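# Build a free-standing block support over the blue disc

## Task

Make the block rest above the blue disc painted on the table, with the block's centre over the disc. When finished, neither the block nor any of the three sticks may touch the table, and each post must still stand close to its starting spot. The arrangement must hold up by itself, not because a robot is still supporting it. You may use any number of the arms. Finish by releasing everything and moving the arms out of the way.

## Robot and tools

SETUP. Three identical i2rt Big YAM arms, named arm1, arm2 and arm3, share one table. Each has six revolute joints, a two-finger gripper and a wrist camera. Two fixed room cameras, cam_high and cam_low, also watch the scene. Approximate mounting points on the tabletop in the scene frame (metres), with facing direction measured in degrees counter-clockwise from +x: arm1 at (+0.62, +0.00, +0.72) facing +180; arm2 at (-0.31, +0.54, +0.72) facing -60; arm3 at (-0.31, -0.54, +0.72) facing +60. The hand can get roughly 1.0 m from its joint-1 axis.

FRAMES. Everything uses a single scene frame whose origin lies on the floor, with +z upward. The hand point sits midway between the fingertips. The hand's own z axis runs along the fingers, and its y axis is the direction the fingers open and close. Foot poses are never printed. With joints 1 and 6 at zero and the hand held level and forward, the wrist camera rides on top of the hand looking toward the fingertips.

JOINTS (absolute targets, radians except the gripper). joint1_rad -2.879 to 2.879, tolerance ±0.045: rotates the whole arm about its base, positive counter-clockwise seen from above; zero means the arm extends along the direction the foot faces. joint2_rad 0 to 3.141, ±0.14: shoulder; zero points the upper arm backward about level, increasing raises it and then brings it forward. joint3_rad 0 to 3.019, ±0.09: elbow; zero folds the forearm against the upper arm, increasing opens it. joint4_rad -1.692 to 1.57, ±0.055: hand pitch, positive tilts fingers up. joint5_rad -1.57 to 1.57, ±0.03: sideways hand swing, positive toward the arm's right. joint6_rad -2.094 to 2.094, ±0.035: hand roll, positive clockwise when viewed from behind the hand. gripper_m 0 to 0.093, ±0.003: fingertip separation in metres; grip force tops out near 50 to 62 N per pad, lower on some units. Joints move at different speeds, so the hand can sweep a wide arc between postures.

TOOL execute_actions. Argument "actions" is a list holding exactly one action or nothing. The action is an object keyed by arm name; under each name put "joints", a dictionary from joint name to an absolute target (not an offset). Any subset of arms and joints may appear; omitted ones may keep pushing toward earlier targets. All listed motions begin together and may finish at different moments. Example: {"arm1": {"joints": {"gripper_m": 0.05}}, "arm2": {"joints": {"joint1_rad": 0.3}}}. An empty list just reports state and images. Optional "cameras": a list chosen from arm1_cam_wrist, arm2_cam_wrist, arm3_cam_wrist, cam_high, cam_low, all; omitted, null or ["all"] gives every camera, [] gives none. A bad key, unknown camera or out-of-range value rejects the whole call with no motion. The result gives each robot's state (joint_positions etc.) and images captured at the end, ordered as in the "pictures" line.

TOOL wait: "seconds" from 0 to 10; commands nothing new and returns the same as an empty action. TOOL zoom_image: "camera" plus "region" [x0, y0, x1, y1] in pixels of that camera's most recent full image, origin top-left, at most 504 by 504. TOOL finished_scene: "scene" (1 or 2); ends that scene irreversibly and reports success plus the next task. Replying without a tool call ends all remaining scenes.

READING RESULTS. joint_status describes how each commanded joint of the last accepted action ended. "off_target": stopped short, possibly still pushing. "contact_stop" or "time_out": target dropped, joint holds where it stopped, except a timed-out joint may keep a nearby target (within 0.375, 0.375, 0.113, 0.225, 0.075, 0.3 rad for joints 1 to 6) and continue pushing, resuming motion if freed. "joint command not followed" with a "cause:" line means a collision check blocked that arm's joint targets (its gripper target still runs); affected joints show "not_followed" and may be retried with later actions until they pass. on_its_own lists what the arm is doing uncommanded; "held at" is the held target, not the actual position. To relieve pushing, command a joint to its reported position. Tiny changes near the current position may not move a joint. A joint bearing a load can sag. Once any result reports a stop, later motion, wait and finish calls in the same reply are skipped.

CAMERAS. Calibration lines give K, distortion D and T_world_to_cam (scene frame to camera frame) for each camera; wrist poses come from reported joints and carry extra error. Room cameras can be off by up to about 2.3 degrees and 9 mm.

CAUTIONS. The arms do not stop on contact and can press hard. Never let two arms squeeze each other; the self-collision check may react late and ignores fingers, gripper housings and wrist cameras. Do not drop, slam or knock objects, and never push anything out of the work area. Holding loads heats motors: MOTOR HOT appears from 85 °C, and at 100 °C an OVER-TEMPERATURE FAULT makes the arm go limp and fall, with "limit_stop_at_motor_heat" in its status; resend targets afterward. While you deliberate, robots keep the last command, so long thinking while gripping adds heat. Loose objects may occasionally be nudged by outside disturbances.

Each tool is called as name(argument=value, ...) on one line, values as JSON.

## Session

execute_actions(actions=[])

Scene clock: 0.00 s.
Motor temperatures (°C, as the motors report them): arm1=[18 19 18 19 19 17] | arm2=[21 18 19 18 21 18] | arm3=[17 20 21 18 20 19]
arm1.joint_positions: joint1_rad=-0.166 joint2_rad=+0.443 joint3_rad=+1.390 joint4_rad=-1.159 joint5_rad=+0.219 joint6_rad=-0.229 gripper_m=+0.094
arm1.joint_status: not commanded
arm1.hand: x=+0.4655 y=+0.0598 z=+1.3975 quat_wxyz=(-0.214, +0.771, -0.046, -0.598) (m; scene frame)
arm2.joint_positions: joint1_rad=+0.364 joint2_rad=+0.540 joint3_rad=+1.352 joint4_rad=-1.461 joint5_rad=+0.148 joint6_rad=+0.330 gripper_m=+0.094
arm2.joint_status: not commanded
arm2.hand: x=-0.1762 y=+0.3909 z=+1.2623 quat_wxyz=(-0.417, -0.471, -0.763, +0.148) (m; scene frame)
arm3.joint_positions: joint1_rad=-0.293 joint2_rad=+0.528 joint3_rad=+1.457 joint4_rad=-1.207 joint5_rad=-0.243 joint6_rad=-0.155 gripper_m=+0.094
arm3.joint_status: not commanded
arm3.hand: x=-0.1963 y=-0.3710 z=+1.4038 quat_wxyz=(-0.533, +0.423, -0.678, -0.279) (m; scene frame)
pictures: arm1_cam_wrist, arm2_cam_wrist, arm3_cam_wrist, cam_high, cam_low
camera_calibration (this result's frames):
arm1_cam_wrist: T_world_to_cam=[[0.321676, 0.902712, 0.28572, -0.602598], [0.776339, -0.0787014, -0.625383, 0.520078], [-0.542054, 0.422987, -0.726126, 1.36015], [0, 0, 0, 1]] pos_world=[0.527362, 0.00957581, 1.48507]
arm2_cam_wrist: T_world_to_cam=[[-0.840386, -0.514083, -0.171671, 0.265545], [-0.459114, 0.843561, -0.278602, -0.0520306], [0.28804, -0.155316, -0.944939, 1.43052], [0, 0, 0, 1]] pos_world=[-0.212773, 0.402586, 1.38284]
arm3_cam_wrist: T_world_to_cam=[[0.869146, -0.489073, 0.0734378, -0.11184], [-0.341936, -0.701546, -0.62523, 0.561796], [0.357304, 0.518305, -0.776977, 1.47382], [0, 0, 0, 1]] pos_world=[-0.237298, -0.424461, 1.50459]
Images, in order (width x height): arm1_cam_wrist 504x504, arm2_cam_wrist 504x504, arm3_cam_wrist 504x504, cam_high 672x504, cam_low 672x504.

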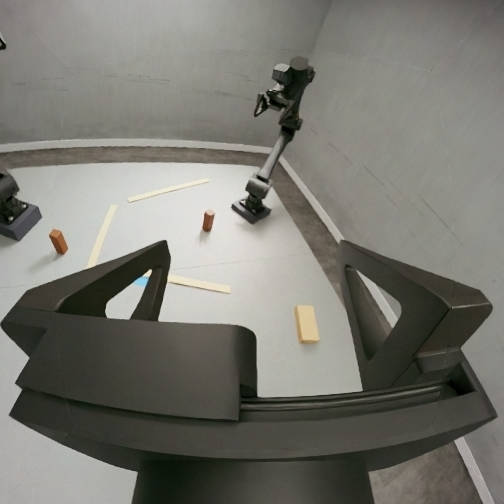

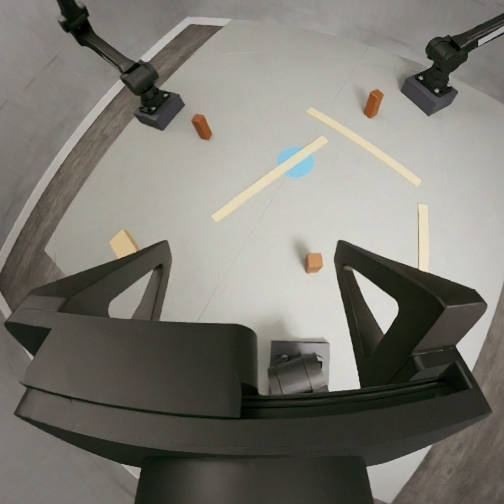

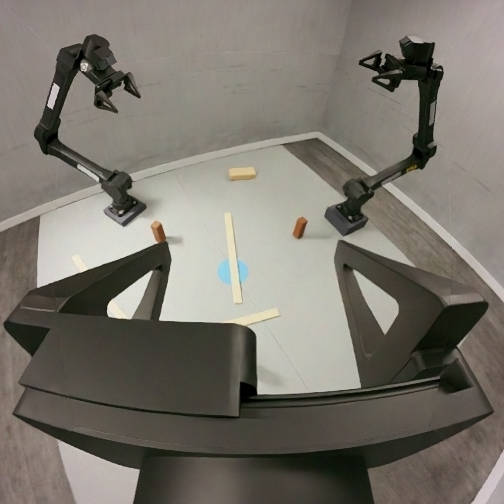

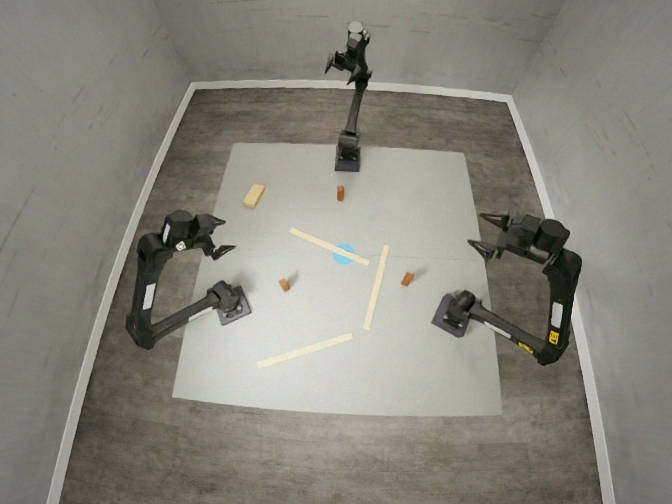

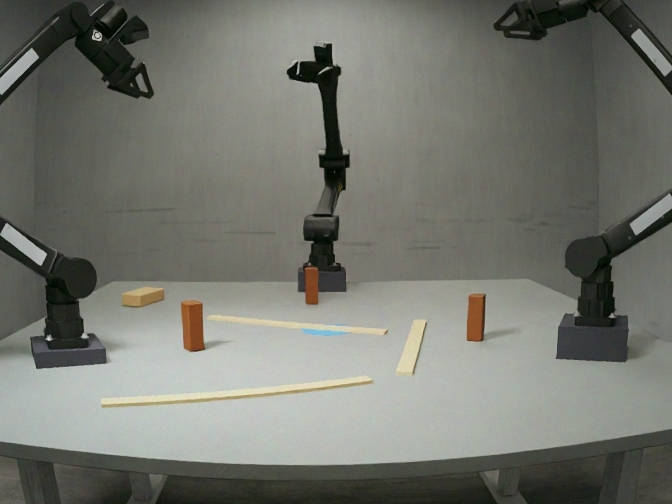

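execute_actions(actions=[{"arm1":{"joints":{"joint1_rad":-0.223,"joint2_rad":1.7,"joint3_rad":1.47,"joint4_rad":-0.88,"joint5_rad":0,"joint6_rad":-1.43}},"arm2":{"joints":{"joint1_rad":-1.05,"joint2_rad":1.2,"joint3_rad":0.86,"joint4_rad":-0.76,"joint5_rad":0,"joint6_rad":-0.925}},"arm3":{"joints":{"joint1_rad":0.262,"joint2_rad":1.2,"joint3_rad":0.79,"joint4_rad":-0.64,"joint5_rad":0,"joint6_rad":1.6}}}], cameras=[])

execute_actions(actions=[{"arm1":{"joints":{"joint2_rad":1.99}},"arm2":{"joints":{"joint2_rad":1.54}},"arm3":{"joints":{"joint2_rad":1.58}}}])

Scene clock: 3.23 s.
Motor temperatures (°C, as the motors report them): arm1=[18 19 19 19 19 17] | arm2=[21 18 20 18 21 18] | arm3=[17 21 22 18 20 19]
arm1.joint_positions: joint1_rad=-0.213 joint2_rad=+1.697 joint3_rad=+1.459 joint4_rad=-0.894 joint5_rad=+0.004 joint6_rad=-1.414 gripper_m=+0.094
arm1.joint_status: all done
arm1.hand: x=+0.0244 y=+0.1352 z=+0.9730 quat_wxyz=(-0.167, +0.807, +0.547, -0.147) (m; scene frame)
arm2.joint_positions: joint1_rad=-1.051 joint2_rad=+1.209 joint3_rad=+0.857 joint4_rad=-0.775 joint5_rad=+0.001 joint6_rad=-0.917 gripper_m=+0.094
arm2.joint_status: all done
arm2.hand: x=-0.5254 y=+0.1817 z=+0.9069 quat_wxyz=(-0.004, -0.551, -0.805, +0.220) (m; scene frame)
arm3.joint_positions: joint1_rad=+0.267 joint2_rad=+1.212 joint3_rad=+0.762 joint4_rad=-0.663 joint5_rad=-0.003 joint6_rad=+1.585 gripper_m=+0.094
arm3.joint_status: all done
arm3.hand: x=-0.2176 y=-0.1417 z=+0.9053 quat_wxyz=(-0.016, -0.118, -0.968, -0.223) (m; scene frame)
pictures: none
No camera images: the call's "cameras" was empty. Leave "cameras" out to get every camera's image.

Scene clock: 4.40 s.
Motor temperatures (°C, as the motors report them): arm1=[18 19 19 19 19 17] | arm2=[21 18 20 18 21 18] | arm3=[17 21 22 18 20 19]
arm1.joint_positions: joint1_rad=-0.213 joint2_rad=+2.018 joint3_rad=+1.457 joint4_rad=-0.892 joint5_rad=+0.004 joint6_rad=-1.415 gripper_m=+0.094
arm1.joint_status: all done
arm1.hand: x=+0.0361 y=+0.1344 z=+0.7832 quat_wxyz=(-0.051, +0.826, +0.560, -0.038) (m; scene frame)
arm2.joint_positions: joint1_rad=-1.051 joint2_rad=+1.549 joint3_rad=+0.857 joint4_rad=-0.772 joint5_rad=+0.001 joint6_rad=-0.917 gripper_m=+0.094
arm2.joint_status: all done
arm2.hand: x=-0.5200 y=+0.1943 z=+0.7744 quat_wxyz=(+0.005, -0.565, -0.823, +0.054) (m; scene frame)
arm3.joint_positions: joint1_rad=+0.267 joint2_rad=+1.595 joint3_rad=+0.762 joint4_rad=-0.657 joint5_rad=-0.003 joint6_rad=+1.586 gripper_m=+0.094
arm3.joint_status: all done
arm3.hand: x=-0.2262 y=-0.1711 z=+0.7630 quat_wxyz=(+0.004, -0.120, -0.992, -0.037) (m; scene frame)
pictures: arm1_cam_wrist, arm2_cam_wrist, arm3_cam_wrist, cam_high, cam_low
camera_calibration (this result's frames):
arm1_cam_wrist: T_world_to_cam=[[-0.925689, 0.356901, 0.125383, -0.112348], [0.357062, 0.714908, 0.601176, -0.577055], [0.124923, 0.601272, -0.789219, 0.651155], [0, 0, 0, 1]] pos_world=[0.0207014, 0.0611174, 0.874902]
arm2_cam_wrist: T_world_to_cam=[[-0.930896, -0.354171, 0.0894132, -0.48844], [-0.255237, 0.805773, 0.534401, -0.696222], [-0.261316, 0.47465, -0.840489, 0.549011], [0, 0, 0, 1]] pos_world=[-0.488923, 0.127417, 0.877172]
arm3_cam_wrist: T_world_to_cam=[[-0.239898, -0.968345, -0.0689715, -0.165245], [-0.795006, 0.155187, 0.586416, -0.589195], [-0.557149, 0.195513, -0.807069, 0.643919], [0, 0, 0, 1]] pos_world=[-0.149296, -0.194473, 0.853802]
Images, in order (width x height): arm1_cam_wrist 504x504, arm2_cam_wrist 504x504, arm3_cam_wrist 504x504, cam_high 672x504, cam_low 672x504.

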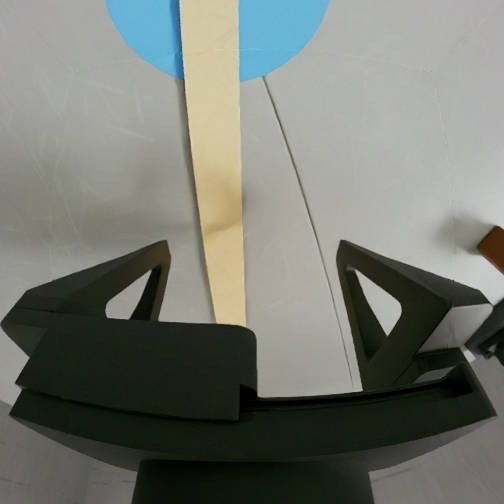

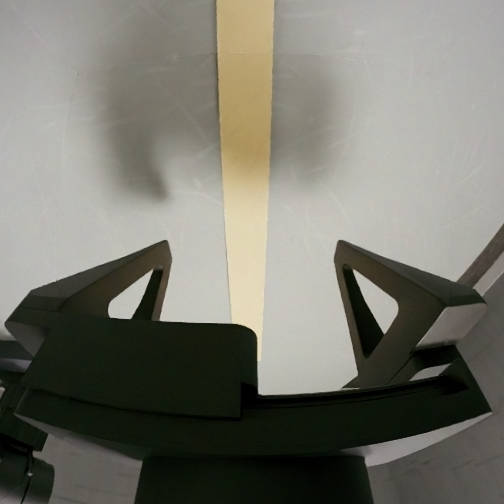

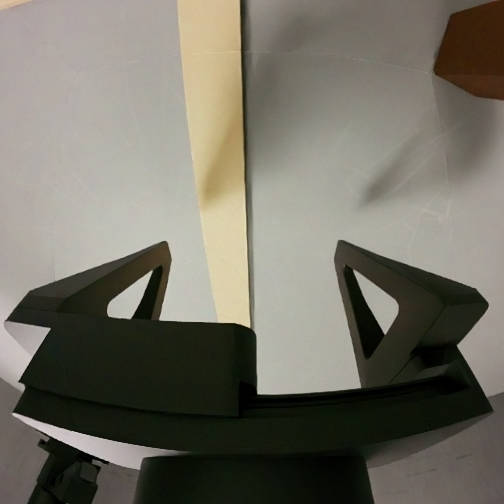

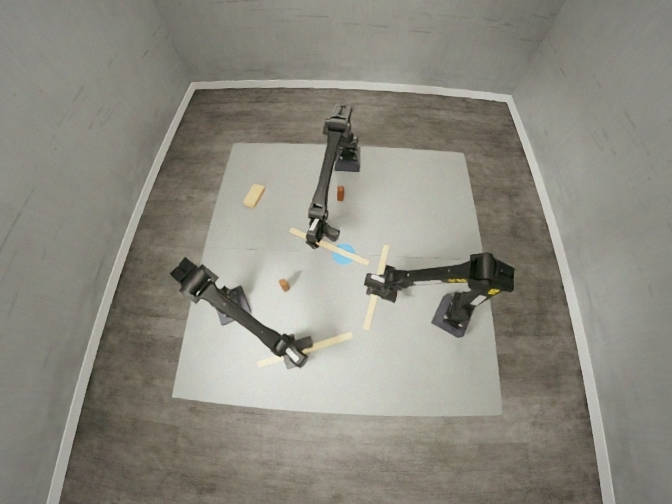

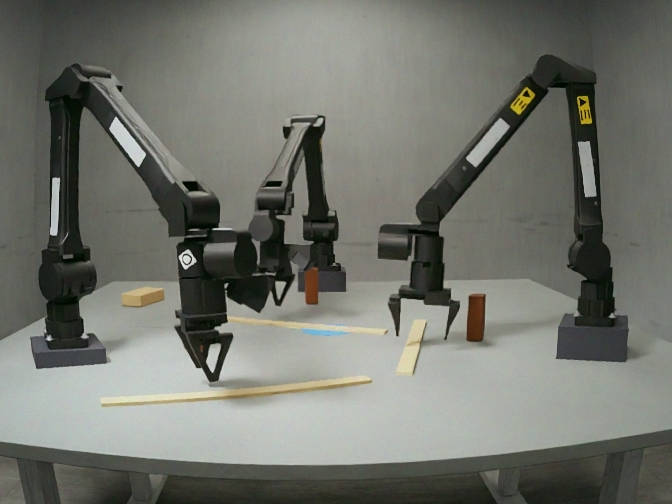

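execute_actions(actions=[{"arm1":{"joints":{"joint2_rad":2.07,"joint3_rad":1.42}},"arm2":{"joints":{"joint2_rad":1.655}},"arm3":{"joints":{"joint2_rad":1.69,"joint3_rad":0.855}}}], cameras=["arm1_cam_wrist","arm3_cam_wrist","cam_low"])

Scene clock: 5.77 s.
Motor temperatures (°C, as the motors report them): arm1=[18 20 19 19 19 17] | arm2=[21 18 21 18 21 18] | arm3=[17 21 22 18 20 19]
arm1.joint_positions: joint1_rad=-0.213 joint2_rad=+2.063 joint3_rad=+1.421 joint4_rad=-0.892 joint5_rad=+0.004 joint6_rad=-1.415 gripper_m=+0.094
arm1.joint_status: all done
arm1.hand: x=+0.0588 y=+0.1296 z=+0.7453 quat_wxyz=(-0.022, +0.828, +0.560, -0.011) (m; scene frame)
arm2.joint_positions: joint1_rad=-1.051 joint2_rad=+1.654 joint3_rad=+0.857 joint4_rad=-0.769 joint5_rad=+0.001 joint6_rad=-0.917 gripper_m=+0.094
arm2.joint_status: all done
arm2.hand: x=-0.5139 y=+0.2055 z=+0.7349 quat_wxyz=(+0.008, -0.566, -0.825, +0.003) (m; scene frame)
arm3.joint_positions: joint1_rad=+0.267 joint2_rad=+1.694 joint3_rad=+0.826 joint4_rad=-0.653 joint5_rad=-0.003 joint6_rad=+1.586 gripper_m=+0.094
arm3.joint_status: all done
arm3.hand: x=-0.2221 y=-0.1523 z=+0.7443 quat_wxyz=(+0.005, -0.121, -0.992, -0.022) (m; scene frame)
pictures: arm1_cam_wrist, arm3_cam_wrist, cam_low
camera_calibration (this result's frames):
arm1_cam_wrist: T_world_to_cam=[[-0.932163, 0.359196, 0.0452824, -0.0251151], [0.309467, 0.725634, 0.614561, -0.567532], [0.18789, 0.586884, -0.787568, 0.618249], [0, 0, 0, 1]] pos_world=[0.0360588, 0.0580012, 0.836834]
arm3_cam_wrist: T_world_to_cam=[[-0.240268, -0.969928, -0.0388802, -0.170044], [-0.791026, 0.172422, 0.586983, -0.574815], [-0.562627, 0.171789, -0.808665, 0.623793], [0, 0, 0, 1]] pos_world=[-0.144587, -0.172981, 0.835235]
Images, in order (width x height): arm1_cam_wrist 504x504, arm3_cam_wrist 504x504, cam_low 672x504.

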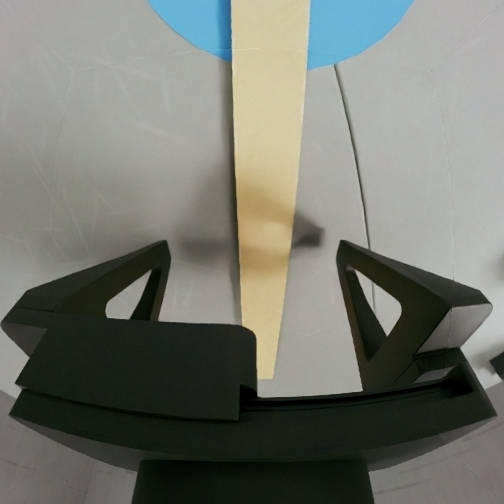

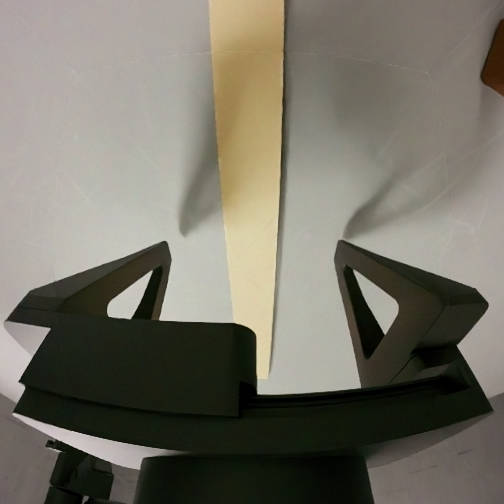

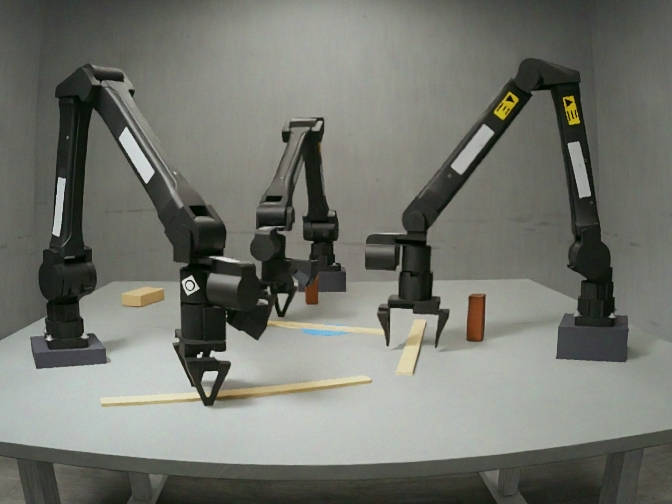

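execute_actions(actions=[{"arm1":{"joints":{"joint2_rad":2.105,"gripper_m":0.07}},"arm2":{"joints":{"gripper_m":0.06}},"arm3":{"joints":{"joint2_rad":1.74,"gripper_m":0.06}}}], cameras=[])

execute_actions(actions=[{"arm1":{"joints":{"gripper_m":0}},"arm2":{"joints":{"gripper_m":0}},"arm3":{"joints":{"gripper_m":0}}}], cameras=[])

execute_actions(actions=[{"arm1":{"joints":{"joint2_rad":1.65}},"arm2":{"joints":{"joint2_rad":1.1}},"arm3":{"joints":{"joint2_rad":1.3}}}], cameras=["cam_high","cam_low"])

Scene clock: 6.73 s.
Motor temperatures (°C, as the motors report them): arm1=[18 20 19 19 19 17] | arm2=[21 18 21 18 21 18] | arm3=[17 21 22 18 20 19]
arm1.joint_positions: joint1_rad=-0.213 joint2_rad=+2.079 joint3_rad=+1.421 joint4_rad=-0.891 joint5_rad=+0.004 joint6_rad=-1.415 gripper_m=+0.070
arm1.joint_status: all done
arm1.hand: x=+0.0611 y=+0.1291 z=+0.7367 quat_wxyz=(-0.016, +0.828, +0.561, -0.006) (m; scene frame)
arm2.joint_positions: joint1_rad=-1.051 joint2_rad=+1.654 joint3_rad=+0.857 joint4_rad=-0.769 joint5_rad=+0.001 joint6_rad=-0.917 gripper_m=+0.060
arm2.joint_status: all done
arm2.hand: x=-0.5139 y=+0.2055 z=+0.7349 quat_wxyz=(+0.008, -0.566, -0.825, +0.003) (m; scene frame)
arm3.joint_positions: joint1_rad=+0.267 joint2_rad=+1.725 joint3_rad=+0.830 joint4_rad=-0.652 joint5_rad=-0.003 joint6_rad=+1.587 gripper_m=+0.060
arm3.joint_status: all done
arm3.hand: x=-0.2229 y=-0.1553 z=+0.7339 quat_wxyz=(+0.007, -0.121, -0.993, -0.009) (m; scene frame)
pictures: none
No camera images: the call's "cameras" was empty. Leave "cameras" out to get every camera's image.

Scene clock: 7.40 s.
Motor temperatures (°C, as the motors report them): arm1=[18 20 19 19 19 17] | arm2=[21 18 21 18 21 18] | arm3=[17 21 22 18 20 19]
arm1.joint_positions: joint1_rad=-0.213 joint2_rad=+2.079 joint3_rad=+1.421 joint4_rad=-0.891 joint5_rad=+0.003 joint6_rad=-1.416 gripper_m=+0.027
arm1.joint_status: gripper_m off_target (ended at +0.027, target +0.000)
arm1.hand: x=+0.0610 y=+0.1290 z=+0.7367 quat_wxyz=(-0.016, +0.828, +0.561, -0.006) (m; scene frame)
arm2.joint_positions: joint1_rad=-1.051 joint2_rad=+1.654 joint3_rad=+0.857 joint4_rad=-0.769 joint5_rad=+0.001 joint6_rad=-0.919 gripper_m=+0.027
arm2.joint_status: gripper_m off_target (ended at +0.027, target +0.000)
arm2.hand: x=-0.5139 y=+0.2055 z=+0.7349 quat_wxyz=(+0.008, -0.565, -0.825, +0.003) (m; scene frame)
arm3.joint_positions: joint1_rad=+0.267 joint2_rad=+1.725 joint3_rad=+0.830 joint4_rad=-0.652 joint5_rad=-0.003 joint6_rad=+1.589 gripper_m=+0.027
arm3.joint_status: gripper_m off_target (ended at +0.027, target +0.000)
arm3.hand: x=-0.2228 y=-0.1551 z=+0.7339 quat_wxyz=(+0.007, -0.122, -0.992, -0.009) (m; scene frame)
pictures: none
No camera images: the call's "cameras" was empty. Leave "cameras" out to get every camera's image.

Scene clock: 8.80 s.
Motor temperatures (°C, as the motors report them): arm1=[18 20 20 19 19 17] | arm2=[21 18 21 18 21 18] | arm3=[17 21 23 18 20 19]
arm1.joint_positions: joint1_rad=-0.213 joint2_rad=+1.644 joint3_rad=+1.405 joint4_rad=-0.891 joint5_rad=+0.003 joint6_rad=-1.416 gripper_m=+0.027
arm1.joint_status: all done
arm1.hand: x=+0.0433 y=+0.1306 z=+0.9780 quat_wxyz=(-0.167, +0.806, +0.548, -0.148) (m; scene frame)
arm2.joint_positions: joint1_rad=-1.051 joint2_rad=+1.093 joint3_rad=+0.857 joint4_rad=-0.769 joint5_rad=+0.001 joint6_rad=-0.919 gripper_m=+0.027
arm2.joint_status: all done
arm2.hand: x=-0.5227 y=+0.1849 z=+0.9530 quat_wxyz=(-0.007, -0.541, -0.793, +0.279) (m; scene frame)
arm3.joint_positions: joint1_rad=+0.267 joint2_rad=+1.296 joint3_rad=+0.830 joint4_rad=-0.652 joint5_rad=-0.003 joint6_rad=+1.589 gripper_m=+0.027
arm3.joint_status: all done
arm3.hand: x=-0.2112 y=-0.1140 z=+0.9039 quat_wxyz=(-0.015, -0.120, -0.968, -0.221) (m; scene frame)
pictures: cam_high, cam_low
Images, in order (width x height): cam_high 672x504, cam_low 672x504.

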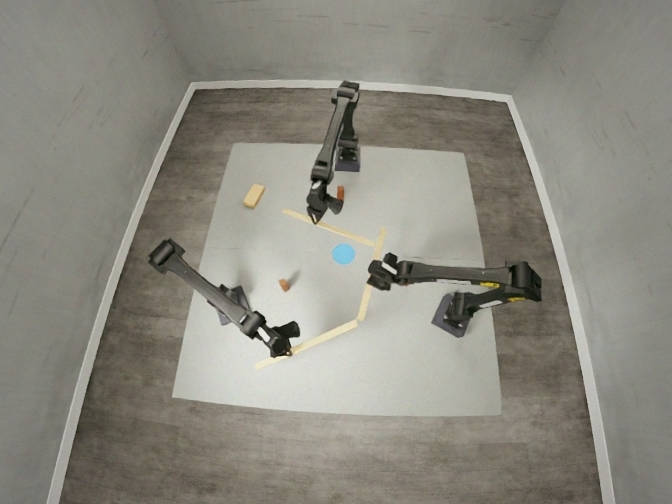

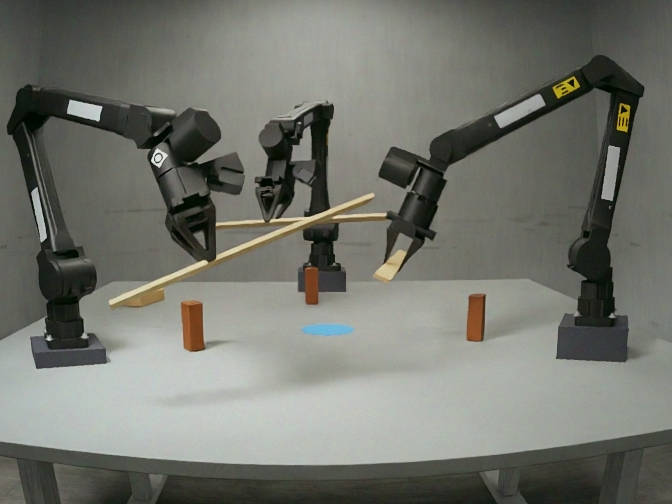

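execute_actions(actions=[{"arm1":{"joints":{"joint1_rad":-0.054,"joint2_rad":1.1,"joint3_rad":0.73,"joint4_rad":-0.85,"joint6_rad":-0.12}},"arm2":{"joints":{"joint2_rad":1.05,"joint3_rad":1.09,"joint4_rad":-1.18,"joint6_rad":-0.16}}}], cameras=[])

execute_actions(actions=[{"arm1":{"joints":{"joint2_rad":1.19}},"arm3":{"joints":{"joint2_rad":1.15,"joint3_rad":1.04,"joint4_rad":-1.0}}}], cameras=[])

execute_actions(actions=[{"arm3":{"joints":{"joint1_rad":-0.093,"joint6_rad":-0.068}}}], cameras=["cam_high"])

execute_actions(actions=[{"arm3":{"joints":{"joint2_rad":1.385,"joint4_rad":-0.89}}}], cameras=["cam_high","cam_low"])

Scene clock: 12.07 s.
Motor temperatures (°C, as the motors report them): arm1=[18 20 20 19 19 17] | arm2=[21 18 22 18 21 18] | arm3=[17 21 23 18 20 19]
arm1.joint_positions: joint1_rad=-0.042 joint2_rad=+1.105 joint3_rad=+0.722 joint4_rad=-0.863 joint5_rad=-0.001 joint6_rad=-0.136 gripper_m=+0.027
arm1.joint_status: all done
arm1.hand: x=+0.2761 y=+0.0172 z=+0.9086 quat_wxyz=(-0.021, +0.985, +0.042, -0.165) (m; scene frame)
arm2.joint_positions: joint1_rad=-1.051 joint2_rad=+1.046 joint3_rad=+1.047 joint4_rad=-1.170 joint5_rad=+0.001 joint6_rad=-0.169 gripper_m=+0.027
arm2.joint_status: all done
arm2.hand: x=-0.4998 y=+0.2205 z=+1.0181 quat_wxyz=(-0.076, -0.811, -0.550, +0.185) (m; scene frame)
arm3.joint_positions: joint1_rad=+0.267 joint2_rad=+1.296 joint3_rad=+0.830 joint4_rad=-0.652 joint5_rad=-0.003 joint6_rad=+1.589 gripper_m=+0.027
arm3.joint_status: not commanded
arm3.hand: x=-0.2112 y=-0.1140 z=+0.9039 quat_wxyz=(-0.015, -0.120, -0.968, -0.221) (m; scene frame)
pictures: none
No camera images: the call's "cameras" was empty. Leave "cameras" out to get every camera's image.

Scene clock: 13.20 s.
Motor temperatures (°C, as the motors report them): arm1=[18 20 20 19 19 17] | arm2=[21 18 23 18 21 18] | arm3=[17 21 24 18 20 19]
arm1.joint_positions: joint1_rad=-0.042 joint2_rad=+1.191 joint3_rad=+0.722 joint4_rad=-0.863 joint5_rad=-0.001 joint6_rad=-0.136 gripper_m=+0.027
arm1.joint_status: all done
arm1.hand: x=+0.2777 y=+0.0175 z=+0.8809 quat_wxyz=(-0.017, +0.991, +0.042, -0.122) (m; scene frame)
arm2.joint_positions: joint1_rad=-1.051 joint2_rad=+1.046 joint3_rad=+1.047 joint4_rad=-1.170 joint5_rad=+0.001 joint6_rad=-0.169 gripper_m=+0.027
arm2.joint_status: not commanded
arm2.hand: x=-0.4998 y=+0.2205 z=+1.0181 quat_wxyz=(-0.076, -0.811, -0.550, +0.185) (m; scene frame)
arm3.joint_positions: joint1_rad=+0.267 joint2_rad=+1.148 joint3_rad=+1.008 joint4_rad=-0.986 joint5_rad=-0.003 joint6_rad=+1.589 gripper_m=+0.027
arm3.joint_status: all done
arm3.hand: x=-0.2144 y=-0.1339 z=+1.0116 quat_wxyz=(-0.015, -0.120, -0.969, -0.216) (m; scene frame)
pictures: none
No camera images: the call's "cameras" was empty. Leave "cameras" out to get every camera's image.

Scene clock: 15.40 s.
Motor temperatures (°C, as the motors report them): arm1=[18 20 21 19 19 17] | arm2=[21 18 23 18 21 18] | arm3=[17 21 25 18 20 19]
arm1.joint_positions: joint1_rad=-0.042 joint2_rad=+1.191 joint3_rad=+0.722 joint4_rad=-0.863 joint5_rad=-0.001 joint6_rad=-0.136 gripper_m=+0.027
arm1.joint_status: not commanded
arm1.hand: x=+0.2777 y=+0.0175 z=+0.8809 quat_wxyz=(-0.017, +0.991, +0.042, -0.122) (m; scene frame)
arm2.joint_positions: joint1_rad=-1.051 joint2_rad=+1.046 joint3_rad=+1.047 joint4_rad=-1.170 joint5_rad=+0.001 joint6_rad=-0.169 gripper_m=+0.027
arm2.joint_status: not commanded
arm2.hand: x=-0.4998 y=+0.2205 z=+1.0181 quat_wxyz=(-0.076, -0.811, -0.550, +0.185) (m; scene frame)
arm3.joint_positions: joint1_rad=-0.098 joint2_rad=+1.148 joint3_rad=+1.008 joint4_rad=-0.986 joint5_rad=-0.001 joint6_rad=-0.053 gripper_m=+0.027
arm3.joint_status: all done
arm3.hand: x=-0.0770 y=-0.1935 z=+1.0099 quat_wxyz=(-0.190, +0.482, -0.850, -0.101) (m; scene frame)
pictures: cam_high
Images, in order (width x height): cam_high 672x504.

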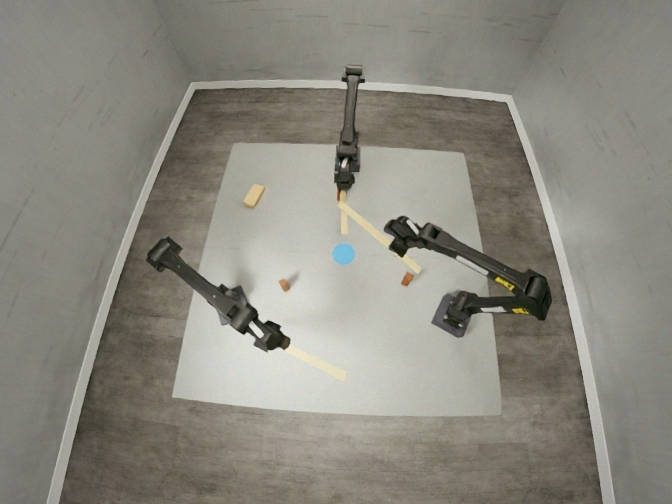

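Scene clock: 16.50 s.
Motor temperatures (°C, as the motors report them): arm1=[18 20 21 19 19 17] | arm2=[21 18 24 18 21 18] | arm3=[17 21 25 18 20 19]
arm1.joint_positions: joint1_rad=-0.042 joint2_rad=+1.191 joint3_rad=+0.722 joint4_rad=-0.863 joint5_rad=-0.001 joint6_rad=-0.133 gripper_m=+0.027
arm1.joint_status: not commanded
arm1.hand: x=+0.2777 y=+0.0175 z=+0.8809 quat_wxyz=(-0.017, +0.992, +0.040, -0.122) (m; scene frame)
arm2.joint_positions: joint1_rad=-1.051 joint2_rad=+1.046 joint3_rad=+1.047 joint4_rad=-1.170 joint5_rad=+0.001 joint6_rad=-0.169 gripper_m=+0.027
arm2.joint_status: not commanded
arm2.hand: x=-0.4998 y=+0.2205 z=+1.0181 quat_wxyz=(-0.076, -0.811, -0.550, +0.185) (m; scene frame)
arm3.joint_positions: joint1_rad=-0.098 joint2_rad=+1.406 joint3_rad=+1.008 joint4_rad=-0.912 joint5_rad=-0.001 joint6_rad=-0.054 gripper_m=+0.027
arm3.joint_status: all done
arm3.hand: x=-0.0618 y=-0.1693 z=+0.9105 quat_wxyz=(-0.108, +0.490, -0.863, -0.060) (m; scene frame)
pictures: cam_high, cam_low
Images, in order (width x height): cam_high 672x504, cam_low 672x504.

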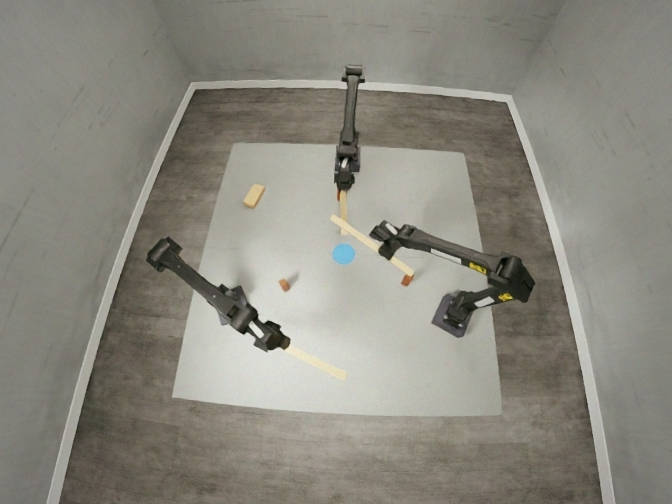

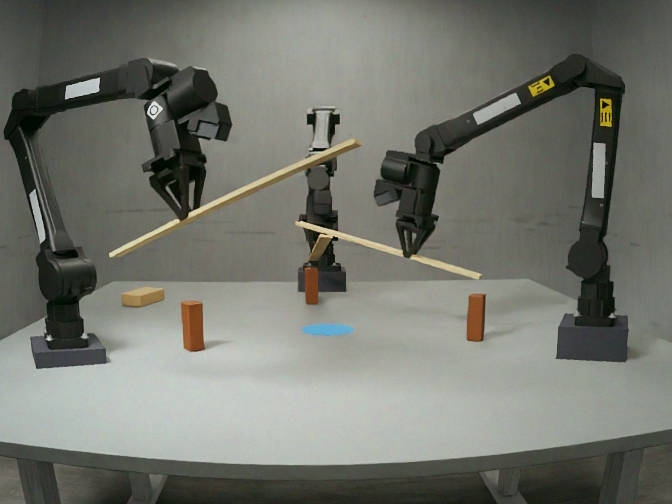

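execute_actions(actions=[{"arm2":{"joints":{"joint1_rad":-0.063}},"arm1":{"joints":{"joint1_rad":-0.072,"joint6_rad":-0.095}}}], cameras=[])

execute_actions(actions=[{"arm2":{"joints":{"joint2_rad":1.345,"joint4_rad":-1.0}}}], cameras=["cam_high","cam_low"])

zoom_image(camera="cam_low", region=[250,190,410,310])

zoom_image(camera="cam_high", region=[270,170,430,310])

Scene clock: 18.37 s.
Motor temperatures (°C, as the motors report them): arm1=[18 20 21 19 19 17] | arm2=[21 18 24 18 21 18] | arm3=[17 21 25 18 20 19]
arm1.joint_positions: joint1_rad=-0.060 joint2_rad=+1.191 joint3_rad=+0.722 joint4_rad=-0.863 joint5_rad=-0.001 joint6_rad=-0.111 gripper_m=+0.027
arm1.joint_status: all done
arm1.hand: x=+0.2781 y=+0.0239 z=+0.8809 quat_wxyz=(-0.016, +0.992, +0.020, -0.122) (m; scene frame)
arm2.joint_positions: joint1_rad=-0.064 joint2_rad=+1.047 joint3_rad=+1.047 joint4_rad=-1.170 joint5_rad=+0.000 joint6_rad=-0.166 gripper_m=+0.027
arm2.joint_status: all done
arm2.hand: x=-0.1505 y=+0.2004 z=+1.0132 quat_wxyz=(-0.152, -0.455, -0.869, +0.120) (m; scene frame)
arm3.joint_positions: joint1_rad=-0.098 joint2_rad=+1.406 joint3_rad=+1.008 joint4_rad=-0.912 joint5_rad=-0.001 joint6_rad=-0.054 gripper_m=+0.027
arm3.joint_status: not commanded
arm3.hand: x=-0.0618 y=-0.1693 z=+0.9105 quat_wxyz=(-0.108, +0.490, -0.863, -0.060) (m; scene frame)
pictures: none
No camera images: the call's "cameras" was empty. Leave "cameras" out to get every camera's image.

Scene clock: 19.57 s.
Motor temperatures (°C, as the motors report them): arm1=[18 20 21 19 19 17] | arm2=[21 18 25 18 21 18] | arm3=[17 21 26 18 20 19]
arm1.joint_positions: joint1_rad=-0.060 joint2_rad=+1.191 joint3_rad=+0.722 joint4_rad=-0.863 joint5_rad=-0.001 joint6_rad=-0.111 gripper_m=+0.027
arm1.joint_status: not commanded
arm1.hand: x=+0.2781 y=+0.0239 z=+0.8809 quat_wxyz=(-0.016, +0.992, +0.020, -0.122) (m; scene frame)
arm2.joint_positions: joint1_rad=-0.064 joint2_rad=+1.353 joint3_rad=+1.047 joint4_rad=-1.016 joint5_rad=+0.000 joint6_rad=-0.166 gripper_m=+0.027
arm2.joint_status: all done
arm2.hand: x=-0.1256 y=+0.1451 z=+0.9080 quat_wxyz=(-0.092, -0.461, -0.879, +0.074) (m; scene frame)
arm3.joint_positions: joint1_rad=-0.098 joint2_rad=+1.406 joint3_rad=+1.008 joint4_rad=-0.912 joint5_rad=-0.001 joint6_rad=-0.054 gripper_m=+0.027
arm3.joint_status: not commanded
arm3.hand: x=-0.0618 y=-0.1693 z=+0.9105 quat_wxyz=(-0.108, +0.490, -0.863, -0.060) (m; scene frame)
pictures: cam_high, cam_low
Images, in order (width x height): cam_high 672x504, cam_low 672x504.

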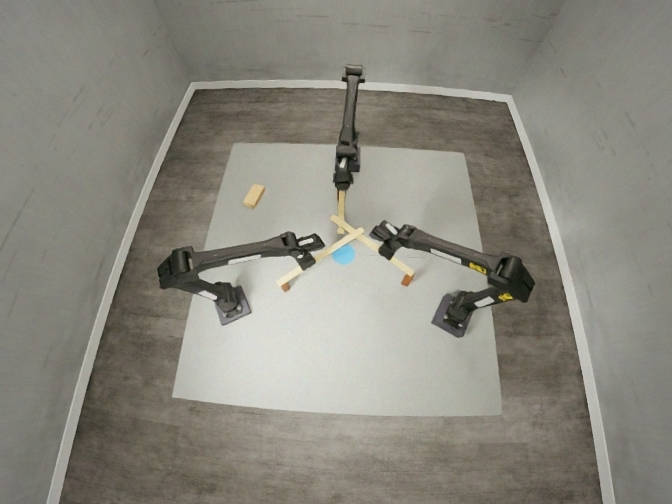

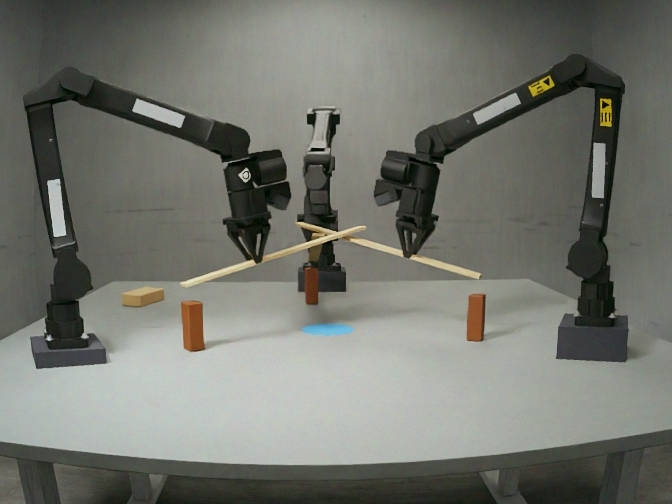

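Region (250, 190, 410, 310) of cam_low's 672x504 image, scaled by 3.150, with more detail than that image has; it fills the top 378 rows of this view, and the rest is white.

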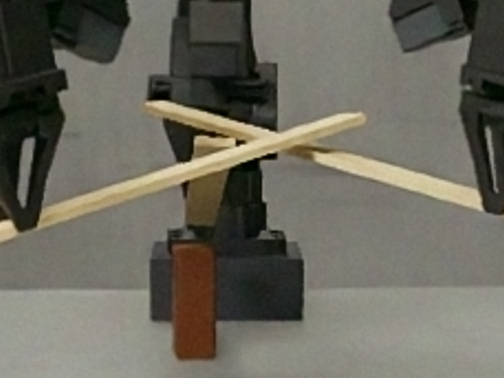

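Region (270, 170, 430, 310) of cam_high's 672x504 image, scaled by 3.150, with more detail than that image has; it fills the top 441 rows of this view, and the rest is white.

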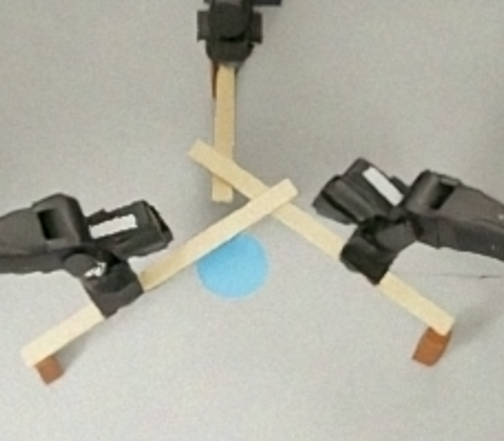

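execute_actions(actions=[{"arm1":{"joints":{"joint2_rad":1.25,"joint3_rad":0.86}}}], cameras=[])

execute_actions(actions=[{"arm1":{"joints":{"joint2_rad":1.33,"joint3_rad":0.95}}}], cameras=["cam_low"])

execute_actions(actions=[{"arm1":{"joints":{"joint2_rad":1.41,"joint3_rad":1.035,"joint4_rad":-0.91}}}], cameras=["cam_high","cam_low"])

zoom_image(camera="cam_low", region=[250,190,410,310])

zoom_image(camera="cam_high", region=[270,170,430,310])

Scene clock: 20.93 s.
Motor temperatures (°C, as the motors report them): arm1=[18 20 21 19 19 17] | arm2=[21 18 25 18 21 18] | arm3=[17 21 26 18 20 19]
arm1.joint_positions: joint1_rad=-0.060 joint2_rad=+1.250 joint3_rad=+0.805 joint4_rad=-0.863 joint5_rad=-0.001 joint6_rad=-0.110 gripper_m=+0.027
arm1.joint_status: all done
arm1.hand: x=+0.2464 y=+0.0260 z=+0.8944 quat_wxyz=(-0.017, +0.991, +0.019, -0.134) (m; scene frame)
arm2.joint_positions: joint1_rad=-0.064 joint2_rad=+1.353 joint3_rad=+1.047 joint4_rad=-1.016 joint5_rad=+0.000 joint6_rad=-0.166 gripper_m=+0.027
arm2.joint_status: not commanded
arm2.hand: x=-0.1256 y=+0.1451 z=+0.9080 quat_wxyz=(-0.092, -0.461, -0.879, +0.074) (m; scene frame)
arm3.joint_positions: joint1_rad=-0.098 joint2_rad=+1.406 joint3_rad=+1.008 joint4_rad=-0.912 joint5_rad=-0.001 joint6_rad=-0.054 gripper_m=+0.027
arm3.joint_status: not commanded
arm3.hand: x=-0.0618 y=-0.1693 z=+0.9105 quat_wxyz=(-0.108, +0.490, -0.863, -0.060) (m; scene frame)
pictures: none
No camera images: the call's "cameras" was empty. Leave "cameras" out to get every camera's image.

Scene clock: 21.73 s.
Motor temperatures (°C, as the motors report them): arm1=[18 20 22 19 19 17] | arm2=[21 18 25 18 21 18] | arm3=[17 21 26 18 20 19]
arm1.joint_positions: joint1_rad=-0.060 joint2_rad=+1.327 joint3_rad=+0.890 joint4_rad=-0.863 joint5_rad=-0.001 joint6_rad=-0.109 gripper_m=+0.027
arm1.joint_status: all done
arm1.hand: x=+0.2140 y=+0.0283 z=+0.9011 quat_wxyz=(-0.018, +0.990, +0.019, -0.138) (m; scene frame)
arm2.joint_positions: joint1_rad=-0.064 joint2_rad=+1.353 joint3_rad=+1.047 joint4_rad=-1.016 joint5_rad=+0.000 joint6_rad=-0.166 gripper_m=+0.027
arm2.joint_status: not commanded
arm2.hand: x=-0.1256 y=+0.1451 z=+0.9080 quat_wxyz=(-0.092, -0.461, -0.879, +0.074) (m; scene frame)
arm3.joint_positions: joint1_rad=-0.098 joint2_rad=+1.406 joint3_rad=+1.008 joint4_rad=-0.912 joint5_rad=-0.001 joint6_rad=-0.054 gripper_m=+0.027
arm3.joint_status: not commanded
arm3.hand: x=-0.0618 y=-0.1693 z=+0.9105 quat_wxyz=(-0.108, +0.490, -0.863, -0.060) (m; scene frame)
pictures: cam_low
Images, in order (width x height): cam_low 672x504.

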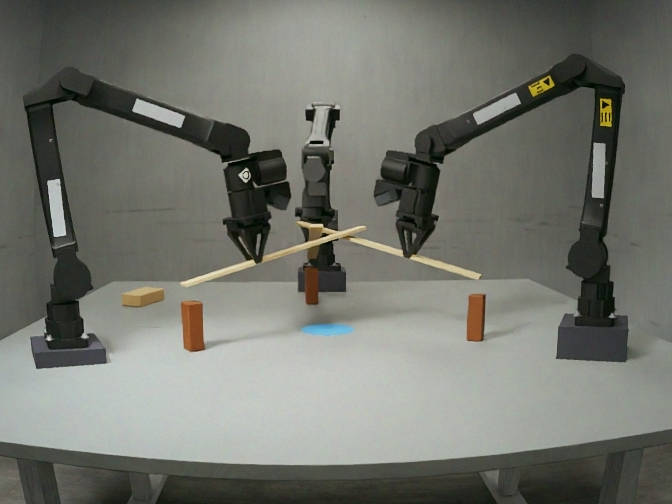

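Scene clock: 22.57 s.
Motor temperatures (°C, as the motors report them): arm1=[18 20 22 19 19 17] | arm2=[21 18 25 18 21 18] | arm3=[17 22 26 18 20 19]
arm1.joint_positions: joint1_rad=-0.060 joint2_rad=+1.406 joint3_rad=+0.973 joint4_rad=-0.897 joint5_rad=-0.001 joint6_rad=-0.109 gripper_m=+0.027
arm1.joint_status: all done
arm1.hand: x=+0.1897 y=+0.0300 z=+0.9021 quat_wxyz=(-0.016, +0.992, +0.019, -0.124) (m; scene frame)
arm2.joint_positions: joint1_rad=-0.064 joint2_rad=+1.353 joint3_rad=+1.047 joint4_rad=-1.016 joint5_rad=+0.000 joint6_rad=-0.166 gripper_m=+0.027
arm2.joint_status: not commanded
arm2.hand: x=-0.1256 y=+0.1451 z=+0.9080 quat_wxyz=(-0.092, -0.461, -0.879, +0.074) (m; scene frame)
arm3.joint_positions: joint1_rad=-0.098 joint2_rad=+1.406 joint3_rad=+1.008 joint4_rad=-0.912 joint5_rad=-0.001 joint6_rad=-0.054 gripper_m=+0.027
arm3.joint_status: not commanded
arm3.hand: x=-0.0618 y=-0.1693 z=+0.9105 quat_wxyz=(-0.108, +0.490, -0.863, -0.060) (m; scene frame)
pictures: cam_high, cam_low
Images, in order (width x height): cam_high 672x504, cam_low 672x504.

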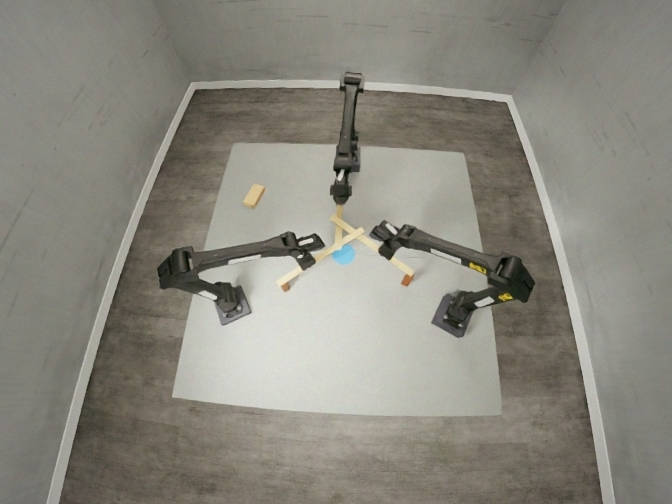

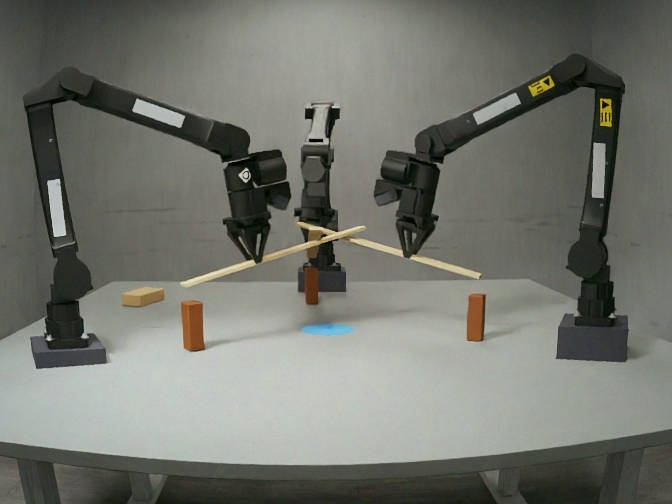

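Region (250, 190, 410, 310) of cam_low's 672x504 image, scaled by 3.150, with more detail than that image has; it fills the top 378 rows of this view, and the rest is white.

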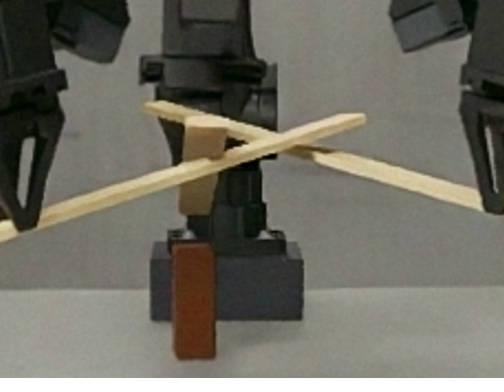

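Region (270, 170, 430, 310) of cam_high's 672x504 image, scaled by 3.150, with more detail than that image has; it fills the top 441 rows of this view, and the rest is white.

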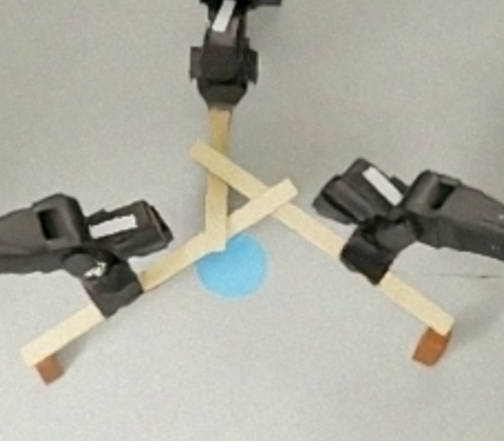

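execute_actions(actions=[{"arm1":{"joints":{"joint2_rad":1.505,"joint6_rad":-0.15}},"arm2":{"joints":{"joint2_rad":1.465}},"arm3":{"joints":{"joint2_rad":1.515,"joint4_rad":-0.96}}}], cameras=["cam_high","cam_low"])

zoom_image(camera="cam_low", region=[170,200,510,340])

zoom_image(camera="cam_high", region=[270,170,430,310])

Scene clock: 24.90 s.
Motor temperatures (°C, as the motors report them): arm1=[18 20 23 19 19 17] | arm2=[21 18 26 18 21 18] | arm3=[17 22 26 18 20 19]
arm1.joint_positions: joint1_rad=-0.061 joint2_rad=+1.510 joint3_rad=+0.978 joint4_rad=-0.899 joint5_rad=-0.001 joint6_rad=-0.135 gripper_m=+0.027
arm1.joint_status: all done
arm1.hand: x=+0.1917 y=+0.0305 z=+0.8606 quat_wxyz=(-0.013, +0.997, +0.031, -0.073) (m; scene frame)
arm2.joint_positions: joint1_rad=-0.064 joint2_rad=+1.473 joint3_rad=+1.047 joint4_rad=-1.012 joint5_rad=+0.000 joint6_rad=-0.162 gripper_m=+0.027
arm2.joint_status: all done
arm2.hand: x=-0.1255 y=+0.1438 z=+0.8590 quat_wxyz=(-0.046, -0.466, -0.883, +0.040) (m; scene frame)
arm3.joint_positions: joint1_rad=-0.098 joint2_rad=+1.528 joint3_rad=+1.008 joint4_rad=-0.944 joint5_rad=-0.001 joint6_rad=-0.054 gripper_m=+0.027
arm3.joint_status: all done
arm3.hand: x=-0.0685 y=-0.1786 z=+0.8586 quat_wxyz=(-0.040, +0.494, -0.868, -0.026) (m; scene frame)
pictures: cam_high, cam_low
Images, in order (width x height): cam_high 672x504, cam_low 672x504.

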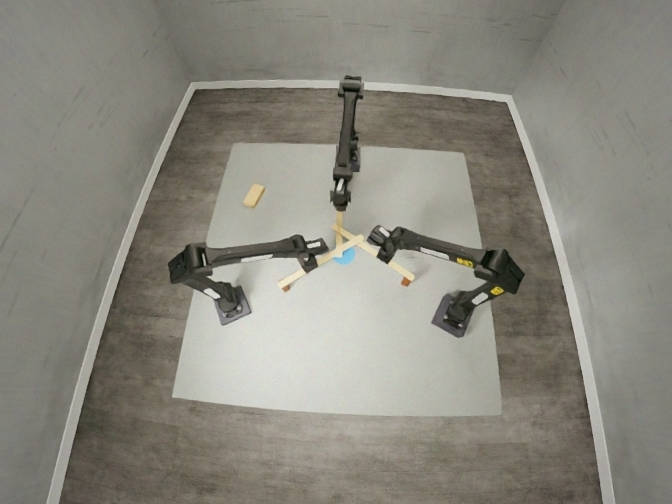

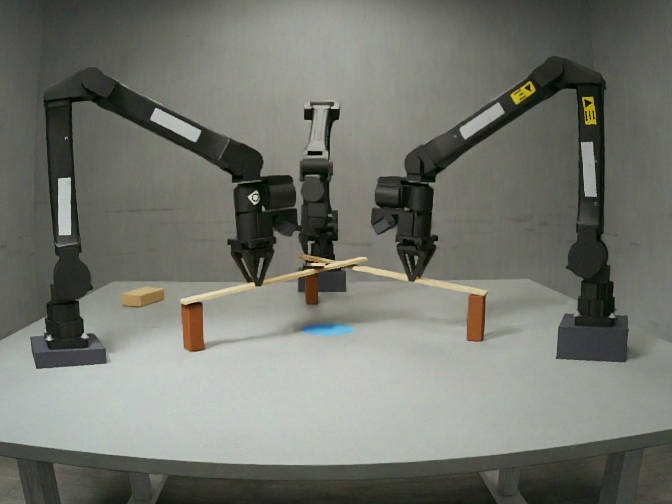

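Region (170, 200, 510, 340) of cam_low's 672x504 image, scaled by 1.482, with more detail than that image has; it fills the top 208 rows of this view, and the rest is white.

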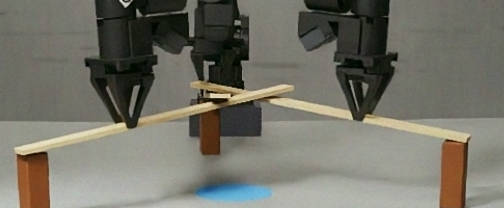

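Region (270, 170, 430, 310) of cam_high's 672x504 image, scaled by 3.150, with more detail than that image has; it fills the top 441 rows of this view, and the rest is white.

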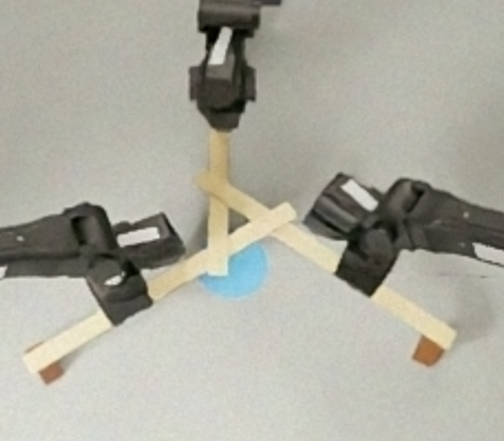

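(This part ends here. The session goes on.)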